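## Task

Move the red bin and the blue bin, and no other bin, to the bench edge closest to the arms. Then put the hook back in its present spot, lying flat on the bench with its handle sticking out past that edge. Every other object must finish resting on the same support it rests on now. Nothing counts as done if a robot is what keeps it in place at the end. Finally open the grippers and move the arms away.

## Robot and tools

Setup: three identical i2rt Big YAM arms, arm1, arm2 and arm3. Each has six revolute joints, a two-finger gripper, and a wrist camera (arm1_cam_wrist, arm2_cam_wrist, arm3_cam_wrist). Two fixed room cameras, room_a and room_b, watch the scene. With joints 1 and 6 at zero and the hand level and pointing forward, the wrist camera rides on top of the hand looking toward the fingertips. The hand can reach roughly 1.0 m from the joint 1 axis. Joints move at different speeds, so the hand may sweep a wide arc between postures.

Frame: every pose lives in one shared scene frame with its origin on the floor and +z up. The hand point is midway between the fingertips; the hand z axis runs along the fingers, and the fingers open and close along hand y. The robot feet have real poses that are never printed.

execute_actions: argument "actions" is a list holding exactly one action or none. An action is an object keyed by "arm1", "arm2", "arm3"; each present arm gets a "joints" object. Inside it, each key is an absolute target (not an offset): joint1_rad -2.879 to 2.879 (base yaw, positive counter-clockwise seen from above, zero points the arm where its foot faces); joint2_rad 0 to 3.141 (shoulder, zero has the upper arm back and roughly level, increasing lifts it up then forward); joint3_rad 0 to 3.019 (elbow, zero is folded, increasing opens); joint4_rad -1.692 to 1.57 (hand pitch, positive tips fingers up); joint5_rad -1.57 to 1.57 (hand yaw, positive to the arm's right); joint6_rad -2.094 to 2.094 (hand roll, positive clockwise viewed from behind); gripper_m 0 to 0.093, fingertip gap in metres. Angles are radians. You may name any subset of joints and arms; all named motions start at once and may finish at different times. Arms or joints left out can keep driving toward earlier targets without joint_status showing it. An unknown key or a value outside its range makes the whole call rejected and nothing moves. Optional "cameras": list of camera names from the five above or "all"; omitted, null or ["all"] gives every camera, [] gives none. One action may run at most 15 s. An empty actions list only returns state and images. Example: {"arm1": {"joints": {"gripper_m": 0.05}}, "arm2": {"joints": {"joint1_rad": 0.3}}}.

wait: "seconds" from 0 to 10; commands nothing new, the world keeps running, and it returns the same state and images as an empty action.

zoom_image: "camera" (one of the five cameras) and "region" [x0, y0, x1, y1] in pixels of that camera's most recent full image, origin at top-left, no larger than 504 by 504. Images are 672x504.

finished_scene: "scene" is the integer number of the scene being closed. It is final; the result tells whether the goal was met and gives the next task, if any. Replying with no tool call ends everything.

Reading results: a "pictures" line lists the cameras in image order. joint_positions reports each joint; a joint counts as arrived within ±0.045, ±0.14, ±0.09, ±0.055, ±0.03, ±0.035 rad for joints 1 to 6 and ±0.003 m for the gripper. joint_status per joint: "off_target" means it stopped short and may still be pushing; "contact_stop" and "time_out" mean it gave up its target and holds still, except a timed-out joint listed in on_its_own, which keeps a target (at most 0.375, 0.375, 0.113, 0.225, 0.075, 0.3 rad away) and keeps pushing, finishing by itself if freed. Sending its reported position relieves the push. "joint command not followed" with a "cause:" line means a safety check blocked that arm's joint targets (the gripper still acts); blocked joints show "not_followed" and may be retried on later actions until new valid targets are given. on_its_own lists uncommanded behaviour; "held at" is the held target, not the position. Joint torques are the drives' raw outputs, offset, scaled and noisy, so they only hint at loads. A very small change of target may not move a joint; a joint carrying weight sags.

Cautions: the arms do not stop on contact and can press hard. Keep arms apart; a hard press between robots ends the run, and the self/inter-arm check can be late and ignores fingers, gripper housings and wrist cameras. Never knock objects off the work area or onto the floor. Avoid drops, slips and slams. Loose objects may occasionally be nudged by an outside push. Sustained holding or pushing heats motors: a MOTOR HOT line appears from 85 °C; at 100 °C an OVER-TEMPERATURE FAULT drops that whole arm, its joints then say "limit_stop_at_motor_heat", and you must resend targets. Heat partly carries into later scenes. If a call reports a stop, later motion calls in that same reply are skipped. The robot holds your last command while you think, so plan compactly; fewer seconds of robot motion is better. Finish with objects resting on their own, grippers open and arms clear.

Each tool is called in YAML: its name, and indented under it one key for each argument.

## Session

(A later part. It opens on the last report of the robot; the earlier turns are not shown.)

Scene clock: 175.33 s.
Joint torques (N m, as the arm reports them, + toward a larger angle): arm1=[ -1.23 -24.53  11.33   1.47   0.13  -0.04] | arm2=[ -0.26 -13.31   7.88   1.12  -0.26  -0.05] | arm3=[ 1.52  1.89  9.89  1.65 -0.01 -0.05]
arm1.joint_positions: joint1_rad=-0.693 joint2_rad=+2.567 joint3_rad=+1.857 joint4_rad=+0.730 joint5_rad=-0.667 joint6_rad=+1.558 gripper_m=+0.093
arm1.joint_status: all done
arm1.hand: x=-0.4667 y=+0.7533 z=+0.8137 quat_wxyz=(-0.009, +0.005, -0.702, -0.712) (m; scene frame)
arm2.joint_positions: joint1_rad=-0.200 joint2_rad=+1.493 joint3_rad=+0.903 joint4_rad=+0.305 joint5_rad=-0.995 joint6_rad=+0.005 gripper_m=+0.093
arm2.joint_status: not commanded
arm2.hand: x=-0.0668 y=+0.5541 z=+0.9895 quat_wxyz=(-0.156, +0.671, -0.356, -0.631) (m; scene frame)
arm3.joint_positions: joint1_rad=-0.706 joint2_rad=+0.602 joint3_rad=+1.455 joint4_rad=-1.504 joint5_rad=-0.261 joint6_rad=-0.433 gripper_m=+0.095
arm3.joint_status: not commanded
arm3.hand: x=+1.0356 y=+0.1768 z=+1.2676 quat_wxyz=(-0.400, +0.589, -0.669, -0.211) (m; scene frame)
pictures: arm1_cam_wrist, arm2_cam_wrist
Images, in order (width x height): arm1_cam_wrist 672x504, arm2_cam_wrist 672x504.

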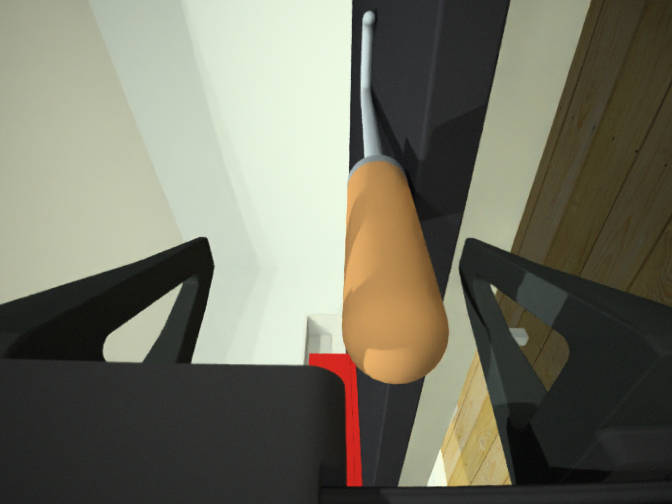

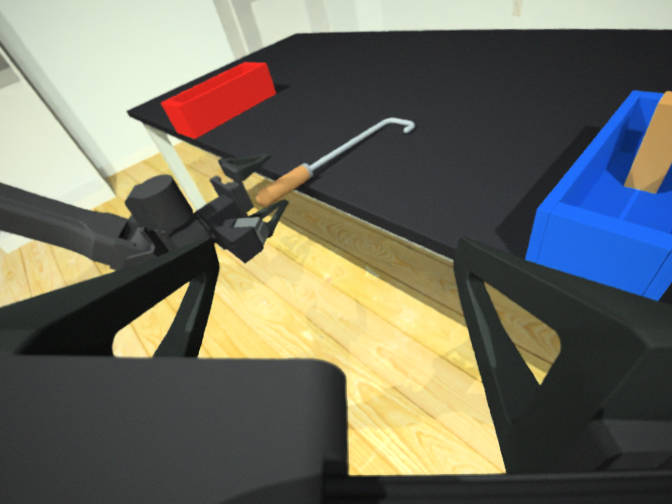

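execute_actions:
  actions:
    - {"arm1":{"joints":{"joint2_rad":2.625,"joint3_rad":1.96,"joint4_rad":0.70}}}
  cameras: ["arm1_cam_wrist","arm2_cam_wrist"]

Scene clock: 177.67 s.
Joint torques (N m, as the arm reports them, + toward a larger angle): arm1=[ -1.26 -24.26  11.34   1.44   0.13  -0.04] | arm2=[ -0.34 -13.12   7.92   1.18  -0.27  -0.02] | arm3=[ 0.84  1.22  9.71  1.7   0.   -0.04]
arm1.joint_positions: joint1_rad=-0.693 joint2_rad=+2.607 joint3_rad=+1.913 joint4_rad=+0.706 joint5_rad=-0.667 joint6_rad=+1.558 gripper_m=+0.093
arm1.joint_status: all done
arm1.hand: x=-0.4607 y=+0.7608 z=+0.8023 quat_wxyz=(-0.007, +0.003, -0.704, -0.710) (m; scene frame)
arm2.joint_positions: joint1_rad=-0.200 joint2_rad=+1.493 joint3_rad=+0.903 joint4_rad=+0.305 joint5_rad=-0.995 joint6_rad=+0.005 gripper_m=+0.093
arm2.joint_status: not commanded
arm2.hand: x=-0.0668 y=+0.5541 z=+0.9895 quat_wxyz=(-0.156, +0.671, -0.356, -0.631) (m; scene frame)
arm3.joint_positions: joint1_rad=-0.706 joint2_rad=+0.602 joint3_rad=+1.455 joint4_rad=-1.504 joint5_rad=-0.261 joint6_rad=-0.433 gripper_m=+0.095
arm3.joint_status: not commanded
arm3.hand: x=+1.0356 y=+0.1768 z=+1.2676 quat_wxyz=(-0.400, +0.589, -0.669, -0.211) (m; scene frame)
pictures: arm1_cam_wrist, arm2_cam_wrist
Images, in order (width x height): arm1_cam_wrist 672x504, arm2_cam_wrist 672x504.

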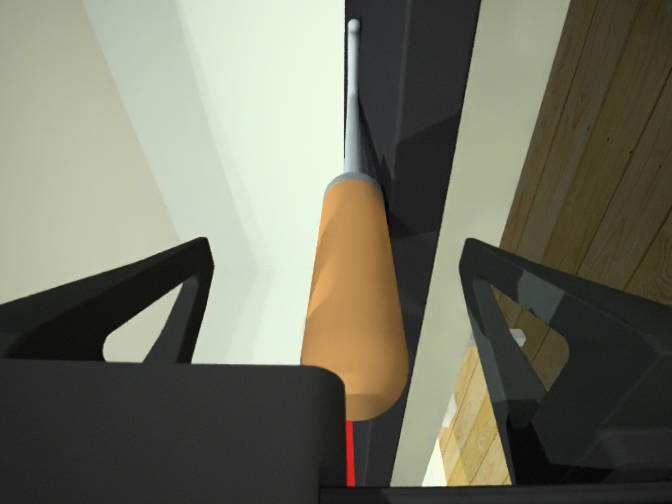

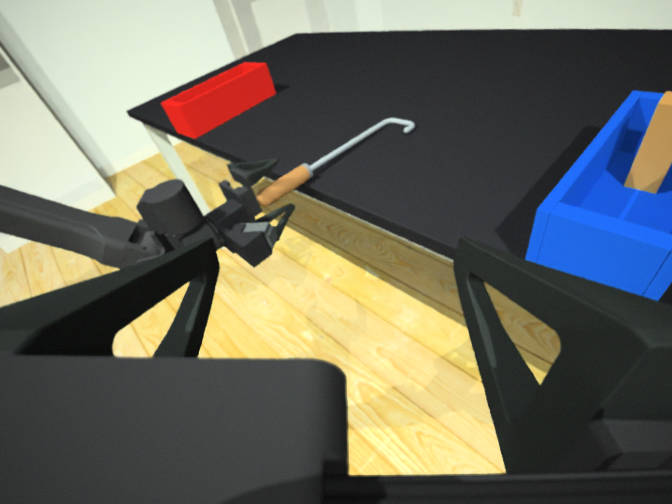

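execute_actions:
  actions:
    - {"arm1":{"joints":{"gripper_m":0}}}
  cameras: ["arm1_cam_wrist"]

execute_actions:
  actions:
    - {"arm1":{"joints":{"joint2_rad":2.2,"joint4_rad":0.5}}}
  cameras: ["arm1_cam_wrist","arm2_cam_wrist"]

Scene clock: 180.77 s.
Joint torques (N m, as the arm reports them, + toward a larger angle): arm1=[ -1.28 -24.9   11.28   1.64   0.06  -0.06] | arm2=[ -0.7  -13.32   7.84   1.15  -0.24  -0.03] | arm3=[ 0.77  1.77  9.84  1.69  0.   -0.01]
arm1.joint_positions: joint1_rad=-0.693 joint2_rad=+2.613 joint3_rad=+1.914 joint4_rad=+0.701 joint5_rad=-0.666 joint6_rad=+1.560 gripper_m=+0.029
arm1.joint_status: gripper_m off_target (ended at +0.029, target +0.000)
arm1.hand: x=-0.4610 y=+0.7603 z=+0.7957 quat_wxyz=(-0.004, +0.000, -0.708, -0.706) (m; scene frame)
arm2.joint_positions: joint1_rad=-0.200 joint2_rad=+1.493 joint3_rad=+0.903 joint4_rad=+0.305 joint5_rad=-0.995 joint6_rad=+0.005 gripper_m=+0.093
arm2.joint_status: not commanded
arm2.hand: x=-0.0668 y=+0.5541 z=+0.9895 quat_wxyz=(-0.156, +0.671, -0.356, -0.631) (m; scene frame)
arm3.joint_positions: joint1_rad=-0.706 joint2_rad=+0.602 joint3_rad=+1.455 joint4_rad=-1.504 joint5_rad=-0.261 joint6_rad=-0.433 gripper_m=+0.095
arm3.joint_status: not commanded
arm3.hand: x=+1.0356 y=+0.1768 z=+1.2676 quat_wxyz=(-0.400, +0.589, -0.669, -0.211) (m; scene frame)
pictures: arm1_cam_wrist
Images, in order (width x height): arm1_cam_wrist 672x504.

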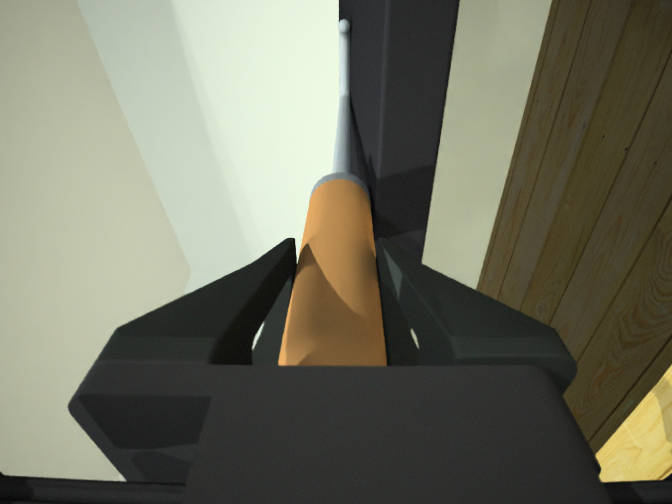

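Scene clock: 182.47 s.
Joint torques (N m, as the arm reports them, + toward a larger angle): arm1=[ -1.17 -27.75  12.91   2.47   0.12  -0.05] | arm2=[ -0.57 -13.35   7.9    1.14  -0.25  -0.03] | arm3=[ 1.17  1.85  9.8   1.61  0.   -0.05]
arm1.joint_positions: joint1_rad=-0.693 joint2_rad=+2.243 joint3_rad=+1.913 joint4_rad=+0.472 joint5_rad=-0.666 joint6_rad=+1.560 gripper_m=+0.029
arm1.joint_status: all done
arm1.hand: x=-0.4626 y=+0.7569 z=+1.0695 quat_wxyz=(-0.035, +0.031, -0.667, -0.744) (m; scene frame)
arm2.joint_positions: joint1_rad=-0.200 joint2_rad=+1.493 joint3_rad=+0.903 joint4_rad=+0.305 joint5_rad=-0.995 joint6_rad=+0.005 gripper_m=+0.093
arm2.joint_status: not commanded
arm2.hand: x=-0.0668 y=+0.5541 z=+0.9895 quat_wxyz=(-0.156, +0.671, -0.356, -0.631) (m; scene frame)
arm3.joint_positions: joint1_rad=-0.706 joint2_rad=+0.602 joint3_rad=+1.455 joint4_rad=-1.504 joint5_rad=-0.261 joint6_rad=-0.433 gripper_m=+0.095
arm3.joint_status: not commanded
arm3.hand: x=+1.0356 y=+0.1768 z=+1.2676 quat_wxyz=(-0.400, +0.589, -0.669, -0.211) (m; scene frame)
pictures: arm1_cam_wrist, arm2_cam_wrist
Images, in order (width x height): arm1_cam_wrist 672x504, arm2_cam_wrist 672x504.

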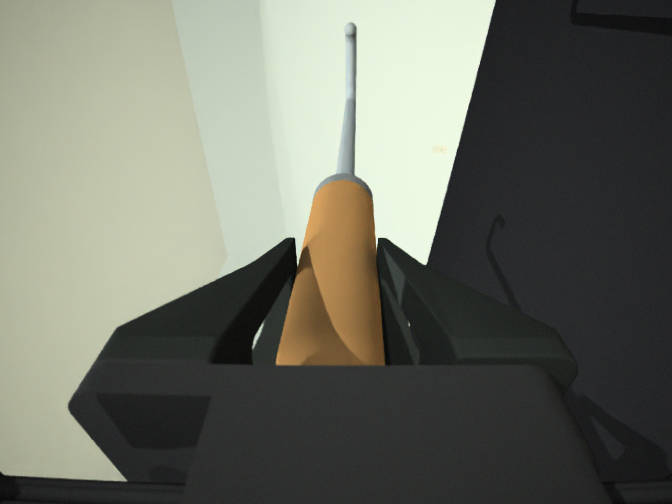

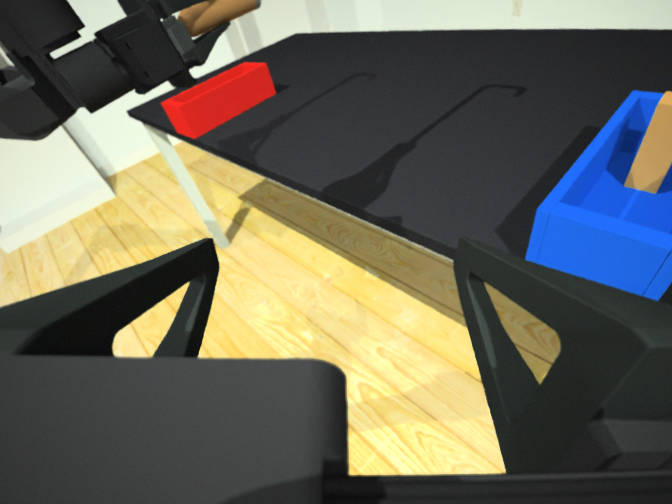

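execute_actions:
  actions:
    - {"arm1":{"joints":{"joint1_rad":0.665,"joint5_rad":0.917,"joint3_rad":2.05}}}
  cameras: []

execute_actions:
  actions:
    - {"arm1":{"joints":{"joint2_rad":2.55,"joint4_rad":0.65}}}
  cameras: ["arm1_cam_wrist","room_a"]

Scene clock: 187.77 s.
Joint torques (N m, as the arm reports them, + toward a larger angle): arm1=[ -1.89 -28.43  15.97   2.48  -0.18  -0.06] | arm2=[ -0.32 -13.05   7.9    1.14  -0.25  -0.02] | arm3=[1.46 1.23 9.88 1.76 0.02 0.  ]
arm1.joint_positions: joint1_rad=+0.672 joint2_rad=+2.252 joint3_rad=+1.962 joint4_rad=+0.467 joint5_rad=+0.920 joint6_rad=+1.560 gripper_m=+0.029
arm1.joint_status: all done
arm1.hand: x=-1.3680 y=+0.7479 z=+1.0882 quat_wxyz=(-0.037, -0.123, -0.658, -0.742) (m; scene frame)
arm2.joint_positions: joint1_rad=-0.200 joint2_rad=+1.493 joint3_rad=+0.903 joint4_rad=+0.305 joint5_rad=-0.995 joint6_rad=+0.005 gripper_m=+0.093
arm2.joint_status: not commanded
arm2.hand: x=-0.0668 y=+0.5541 z=+0.9895 quat_wxyz=(-0.156, +0.671, -0.356, -0.631) (m; scene frame)
arm3.joint_positions: joint1_rad=-0.706 joint2_rad=+0.602 joint3_rad=+1.455 joint4_rad=-1.504 joint5_rad=-0.261 joint6_rad=-0.433 gripper_m=+0.095
arm3.joint_status: not commanded
arm3.hand: x=+1.0356 y=+0.1768 z=+1.2676 quat_wxyz=(-0.400, +0.589, -0.669, -0.211) (m; scene frame)
pictures: none
No camera images: the call's "cameras" was empty. Leave "cameras" out to get every camera's image.

Scene clock: 189.37 s.
Joint torques (N m, as the arm reports them, + toward a larger angle): arm1=[ -1.72 -31.68  11.94   2.06   0.05  -0.14] | arm2=[ -0.63 -13.48   7.8    1.21  -0.25  -0.03] | arm3=[ 1.02  1.51  9.72  1.71 -0.02 -0.03]
arm1.joint_positions: joint1_rad=+0.670 joint2_rad=+2.626 joint3_rad=+1.999 joint4_rad=+0.632 joint5_rad=+0.917 joint6_rad=+1.567 gripper_m=+0.029
arm1.joint_status: all done
arm1.hand: x=-1.3795 y=+0.7617 z=+0.8188 quat_wxyz=(-0.078, -0.082, -0.703, -0.702) (m; scene frame)
arm2.joint_positions: joint1_rad=-0.200 joint2_rad=+1.493 joint3_rad=+0.903 joint4_rad=+0.305 joint5_rad=-0.995 joint6_rad=+0.005 gripper_m=+0.093
arm2.joint_status: not commanded
arm2.hand: x=-0.0668 y=+0.5541 z=+0.9895 quat_wxyz=(-0.156, +0.671, -0.356, -0.631) (m; scene frame)
arm3.joint_positions: joint1_rad=-0.706 joint2_rad=+0.602 joint3_rad=+1.455 joint4_rad=-1.504 joint5_rad=-0.261 joint6_rad=-0.433 gripper_m=+0.095
arm3.joint_status: not commanded
arm3.hand: x=+1.0356 y=+0.1768 z=+1.2676 quat_wxyz=(-0.400, +0.589, -0.669, -0.211) (m; scene frame)
pictures: arm1_cam_wrist, room_a
Images, in order (width x height): arm1_cam_wrist 672x504, room_a 672x504.

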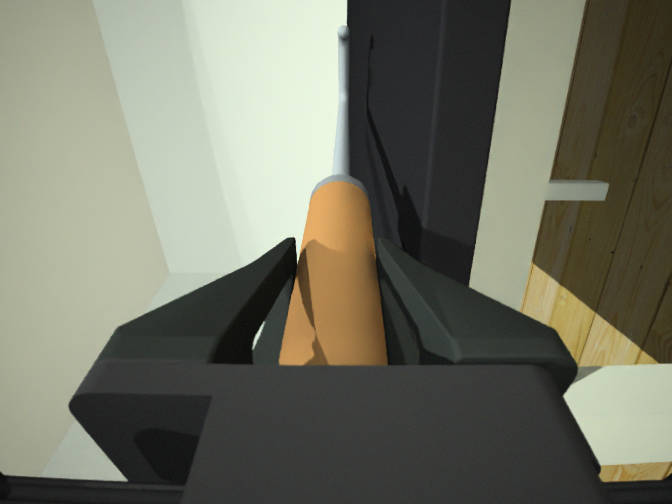

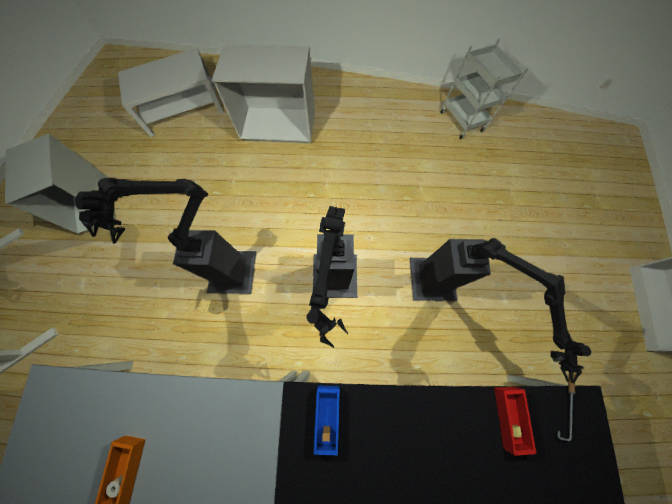

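execute_actions:
  actions:
    - {"arm1":{"joints":{"joint2_rad":2.65,"joint4_rad":0.68}}}
  cameras: ["arm1_cam_wrist"]

execute_actions:
  actions:
    - {"arm1":{"joints":{"gripper_m":0.093}}}
  cameras: ["arm1_cam_wrist","room_a"]

Scene clock: 192.40 s.
Joint torques (N m, as the arm reports them, + toward a larger angle): arm1=[ -1.75 -26.51  11.73   2.25   0.04  -0.16] | arm2=[ -0.59 -13.26   7.86   1.02  -0.26  -0.03] | arm3=[ 0.8   1.51  9.87  1.69 -0.03 -0.01]
arm1.joint_positions: joint1_rad=+0.670 joint2_rad=+2.657 joint3_rad=+1.999 joint4_rad=+0.656 joint5_rad=+0.917 joint6_rad=+1.569 gripper_m=+0.029
arm1.joint_status: all done
arm1.hand: x=-1.3775 y=+0.7591 z=+0.7969 quat_wxyz=(-0.079, -0.081, -0.705, -0.701) (m; scene frame)
arm2.joint_positions: joint1_rad=-0.200 joint2_rad=+1.493 joint3_rad=+0.903 joint4_rad=+0.305 joint5_rad=-0.995 joint6_rad=+0.005 gripper_m=+0.093
arm2.joint_status: not commanded
arm2.hand: x=-0.0668 y=+0.5541 z=+0.9895 quat_wxyz=(-0.156, +0.671, -0.356, -0.631) (m; scene frame)
arm3.joint_positions: joint1_rad=-0.706 joint2_rad=+0.602 joint3_rad=+1.455 joint4_rad=-1.504 joint5_rad=-0.261 joint6_rad=-0.433 gripper_m=+0.095
arm3.joint_status: not commanded
arm3.hand: x=+1.0356 y=+0.1768 z=+1.2676 quat_wxyz=(-0.400, +0.589, -0.669, -0.211) (m; scene frame)
pictures: arm1_cam_wrist
Images, in order (width x height): arm1_cam_wrist 672x504.

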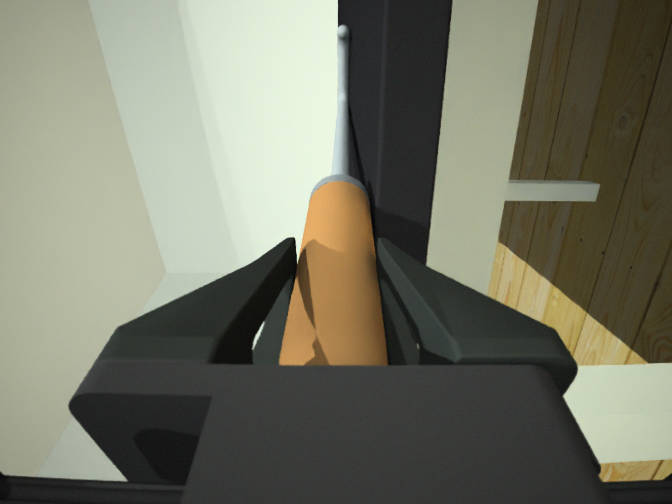

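Scene clock: 193.10 s.
Joint torques (N m, as the arm reports them, + toward a larger angle): arm1=[ -1.74 -26.54  11.52   2.02   0.03  -0.16] | arm2=[ -0.75 -13.56   7.85   1.12  -0.26  -0.03] | arm3=[ 0.66  1.75  9.81  1.87  0.02 -0.07]
arm1.joint_positions: joint1_rad=+0.670 joint2_rad=+2.657 joint3_rad=+2.002 joint4_rad=+0.663 joint5_rad=+0.917 joint6_rad=+1.569 gripper_m=+0.093
arm1.joint_status: all done
arm1.hand: x=-1.3780 y=+0.7597 z=+0.7996 quat_wxyz=(-0.076, -0.083, -0.702, -0.703) (m; scene frame)
arm2.joint_positions: joint1_rad=-0.200 joint2_rad=+1.493 joint3_rad=+0.903 joint4_rad=+0.305 joint5_rad=-0.995 joint6_rad=+0.005 gripper_m=+0.093
arm2.joint_status: not commanded
arm2.hand: x=-0.0668 y=+0.5541 z=+0.9895 quat_wxyz=(-0.156, +0.671, -0.356, -0.631) (m; scene frame)
arm3.joint_positions: joint1_rad=-0.706 joint2_rad=+0.602 joint3_rad=+1.455 joint4_rad=-1.504 joint5_rad=-0.261 joint6_rad=-0.433 gripper_m=+0.095
arm3.joint_status: not commanded
arm3.hand: x=+1.0356 y=+0.1768 z=+1.2676 quat_wxyz=(-0.400, +0.589, -0.669, -0.211) (m; scene frame)
pictures: arm1_cam_wrist, room_a
Images, in order (width x height): arm1_cam_wrist 672x504, room_a 672x504.

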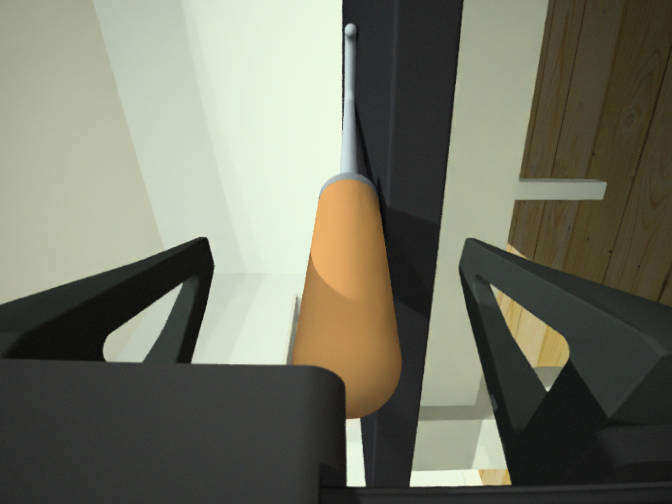

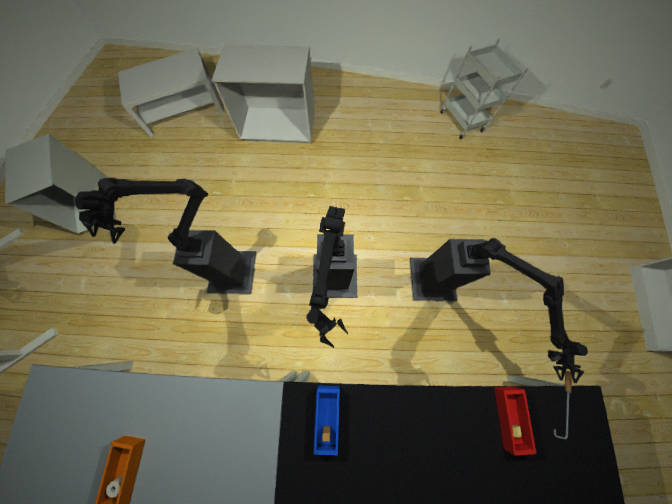

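execute_actions:
  actions:
    - {"arm1":{"joints":{"joint1_rad":0.715,"joint2_rad":2.6,"joint3_rad":1.88,"joint4_rad":0.74,"joint5_rad":0.965}}}
  cameras: []

execute_actions:
  actions:
    - {"arm1":{"joints":{"joint1_rad":0.816,"joint2_rad":2.54,"joint3_rad":1.776,"joint4_rad":0.78,"joint5_rad":1.1}}}
  cameras: []

execute_actions:
  actions:
    - {"arm1":{"joints":{"joint1_rad":1.1,"joint2_rad":2.1,"joint3_rad":1.2}}}
  cameras: ["room_a"]

Scene clock: 197.17 s.
Joint torques (N m, as the arm reports them, + toward a larger angle): arm1=[ -1.77 -26.31   7.86   1.94   0.16  -0.16] | arm2=[ -0.42 -13.2    7.82   1.12  -0.27  -0.01] | arm3=[ 1.21  1.57  9.93  1.63 -0.02 -0.03]
arm1.joint_positions: joint1_rad=+0.720 joint2_rad=+2.616 joint3_rad=+1.873 joint4_rad=+0.725 joint5_rad=+0.963 joint6_rad=+1.569 gripper_m=+0.093
arm1.joint_status: all done
arm1.hand: x=-1.3900 y=+0.7149 z=+0.7845 quat_wxyz=(-0.082, -0.075, -0.708, -0.697) (m; scene frame)
arm2.joint_positions: joint1_rad=-0.200 joint2_rad=+1.493 joint3_rad=+0.903 joint4_rad=+0.305 joint5_rad=-0.995 joint6_rad=+0.005 gripper_m=+0.093
arm2.joint_status: not commanded
arm2.hand: x=-0.0668 y=+0.5541 z=+0.9895 quat_wxyz=(-0.156, +0.671, -0.356, -0.631) (m; scene frame)
arm3.joint_positions: joint1_rad=-0.706 joint2_rad=+0.602 joint3_rad=+1.455 joint4_rad=-1.504 joint5_rad=-0.261 joint6_rad=-0.433 gripper_m=+0.095
arm3.joint_status: not commanded
arm3.hand: x=+1.0356 y=+0.1768 z=+1.2676 quat_wxyz=(-0.400, +0.589, -0.669, -0.211) (m; scene frame)
pictures: none
No camera images: the call's "cameras" was empty. Leave "cameras" out to get every camera's image.

Scene clock: 198.47 s.
Joint torques (N m, as the arm reports them, + toward a larger angle): arm1=[ -1.81 -26.53   6.92   1.92   0.18  -0.16] | arm2=[ -0.55 -13.43   7.89   1.14  -0.25  -0.03] | arm3=[ 0.86  1.55  9.81  1.84  0.02 -0.02]
arm1.joint_positions: joint1_rad=+0.819 joint2_rad=+2.571 joint3_rad=+1.777 joint4_rad=+0.763 joint5_rad=+1.098 joint6_rad=+1.569 gripper_m=+0.093
arm1.joint_status: all done
arm1.hand: x=-1.4202 y=+0.6484 z=+0.7859 quat_wxyz=(-0.098, -0.083, -0.709, -0.694) (m; scene frame)
arm2.joint_positions: joint1_rad=-0.200 joint2_rad=+1.493 joint3_rad=+0.903 joint4_rad=+0.305 joint5_rad=-0.995 joint6_rad=+0.005 gripper_m=+0.093
arm2.joint_status: not commanded
arm2.hand: x=-0.0668 y=+0.5541 z=+0.9895 quat_wxyz=(-0.156, +0.671, -0.356, -0.631) (m; scene frame)
arm3.joint_positions: joint1_rad=-0.706 joint2_rad=+0.602 joint3_rad=+1.455 joint4_rad=-1.504 joint5_rad=-0.261 joint6_rad=-0.433 gripper_m=+0.095
arm3.joint_status: not commanded
arm3.hand: x=+1.0356 y=+0.1768 z=+1.2676 quat_wxyz=(-0.400, +0.589, -0.669, -0.211) (m; scene frame)
pictures: none
No camera images: the call's "cameras" was empty. Leave "cameras" out to get every camera's image.

Scene clock: 200.07 s.
Joint torques (N m, as the arm reports them, + toward a larger angle): arm1=[ -0.93 -18.94   6.75   1.52   0.2   -0.16] | arm2=[ -0.53 -13.36   7.8    1.09  -0.25  -0.03] | arm3=[ 0.63  1.68  9.96  1.68  0.02 -0.03]
arm1.joint_positions: joint1_rad=+1.093 joint2_rad=+2.094 joint3_rad=+1.194 joint4_rad=+0.773 joint5_rad=+1.099 joint6_rad=+1.569 gripper_m=+0.093
arm1.joint_status: all done
arm1.hand: x=-1.4513 y=+0.4305 z=+0.8915 quat_wxyz=(-0.033, +0.044, -0.727, -0.685) (m; scene frame)
arm2.joint_positions: joint1_rad=-0.200 joint2_rad=+1.493 joint3_rad=+0.903 joint4_rad=+0.305 joint5_rad=-0.995 joint6_rad=+0.005 gripper_m=+0.093
arm2.joint_status: not commanded
arm2.hand: x=-0.0668 y=+0.5541 z=+0.9895 quat_wxyz=(-0.156, +0.671, -0.356, -0.631) (m; scene frame)
arm3.joint_positions: joint1_rad=-0.706 joint2_rad=+0.602 joint3_rad=+1.455 joint4_rad=-1.504 joint5_rad=-0.261 joint6_rad=-0.433 gripper_m=+0.095
arm3.joint_status: not commanded
arm3.hand: x=+1.0356 y=+0.1768 z=+1.2676 quat_wxyz=(-0.400, +0.589, -0.669, -0.211) (m; scene frame)
pictures: room_a
Images, in order (width x height): room_a 672x504.

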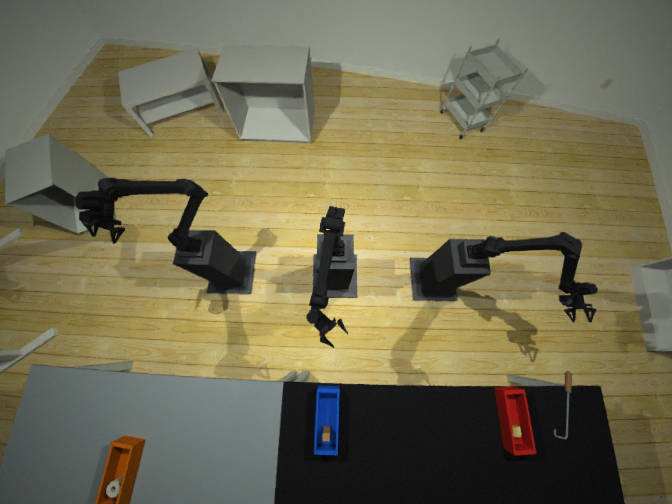

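finished_scene:
  scene: 2

The scene is finished: the task was done.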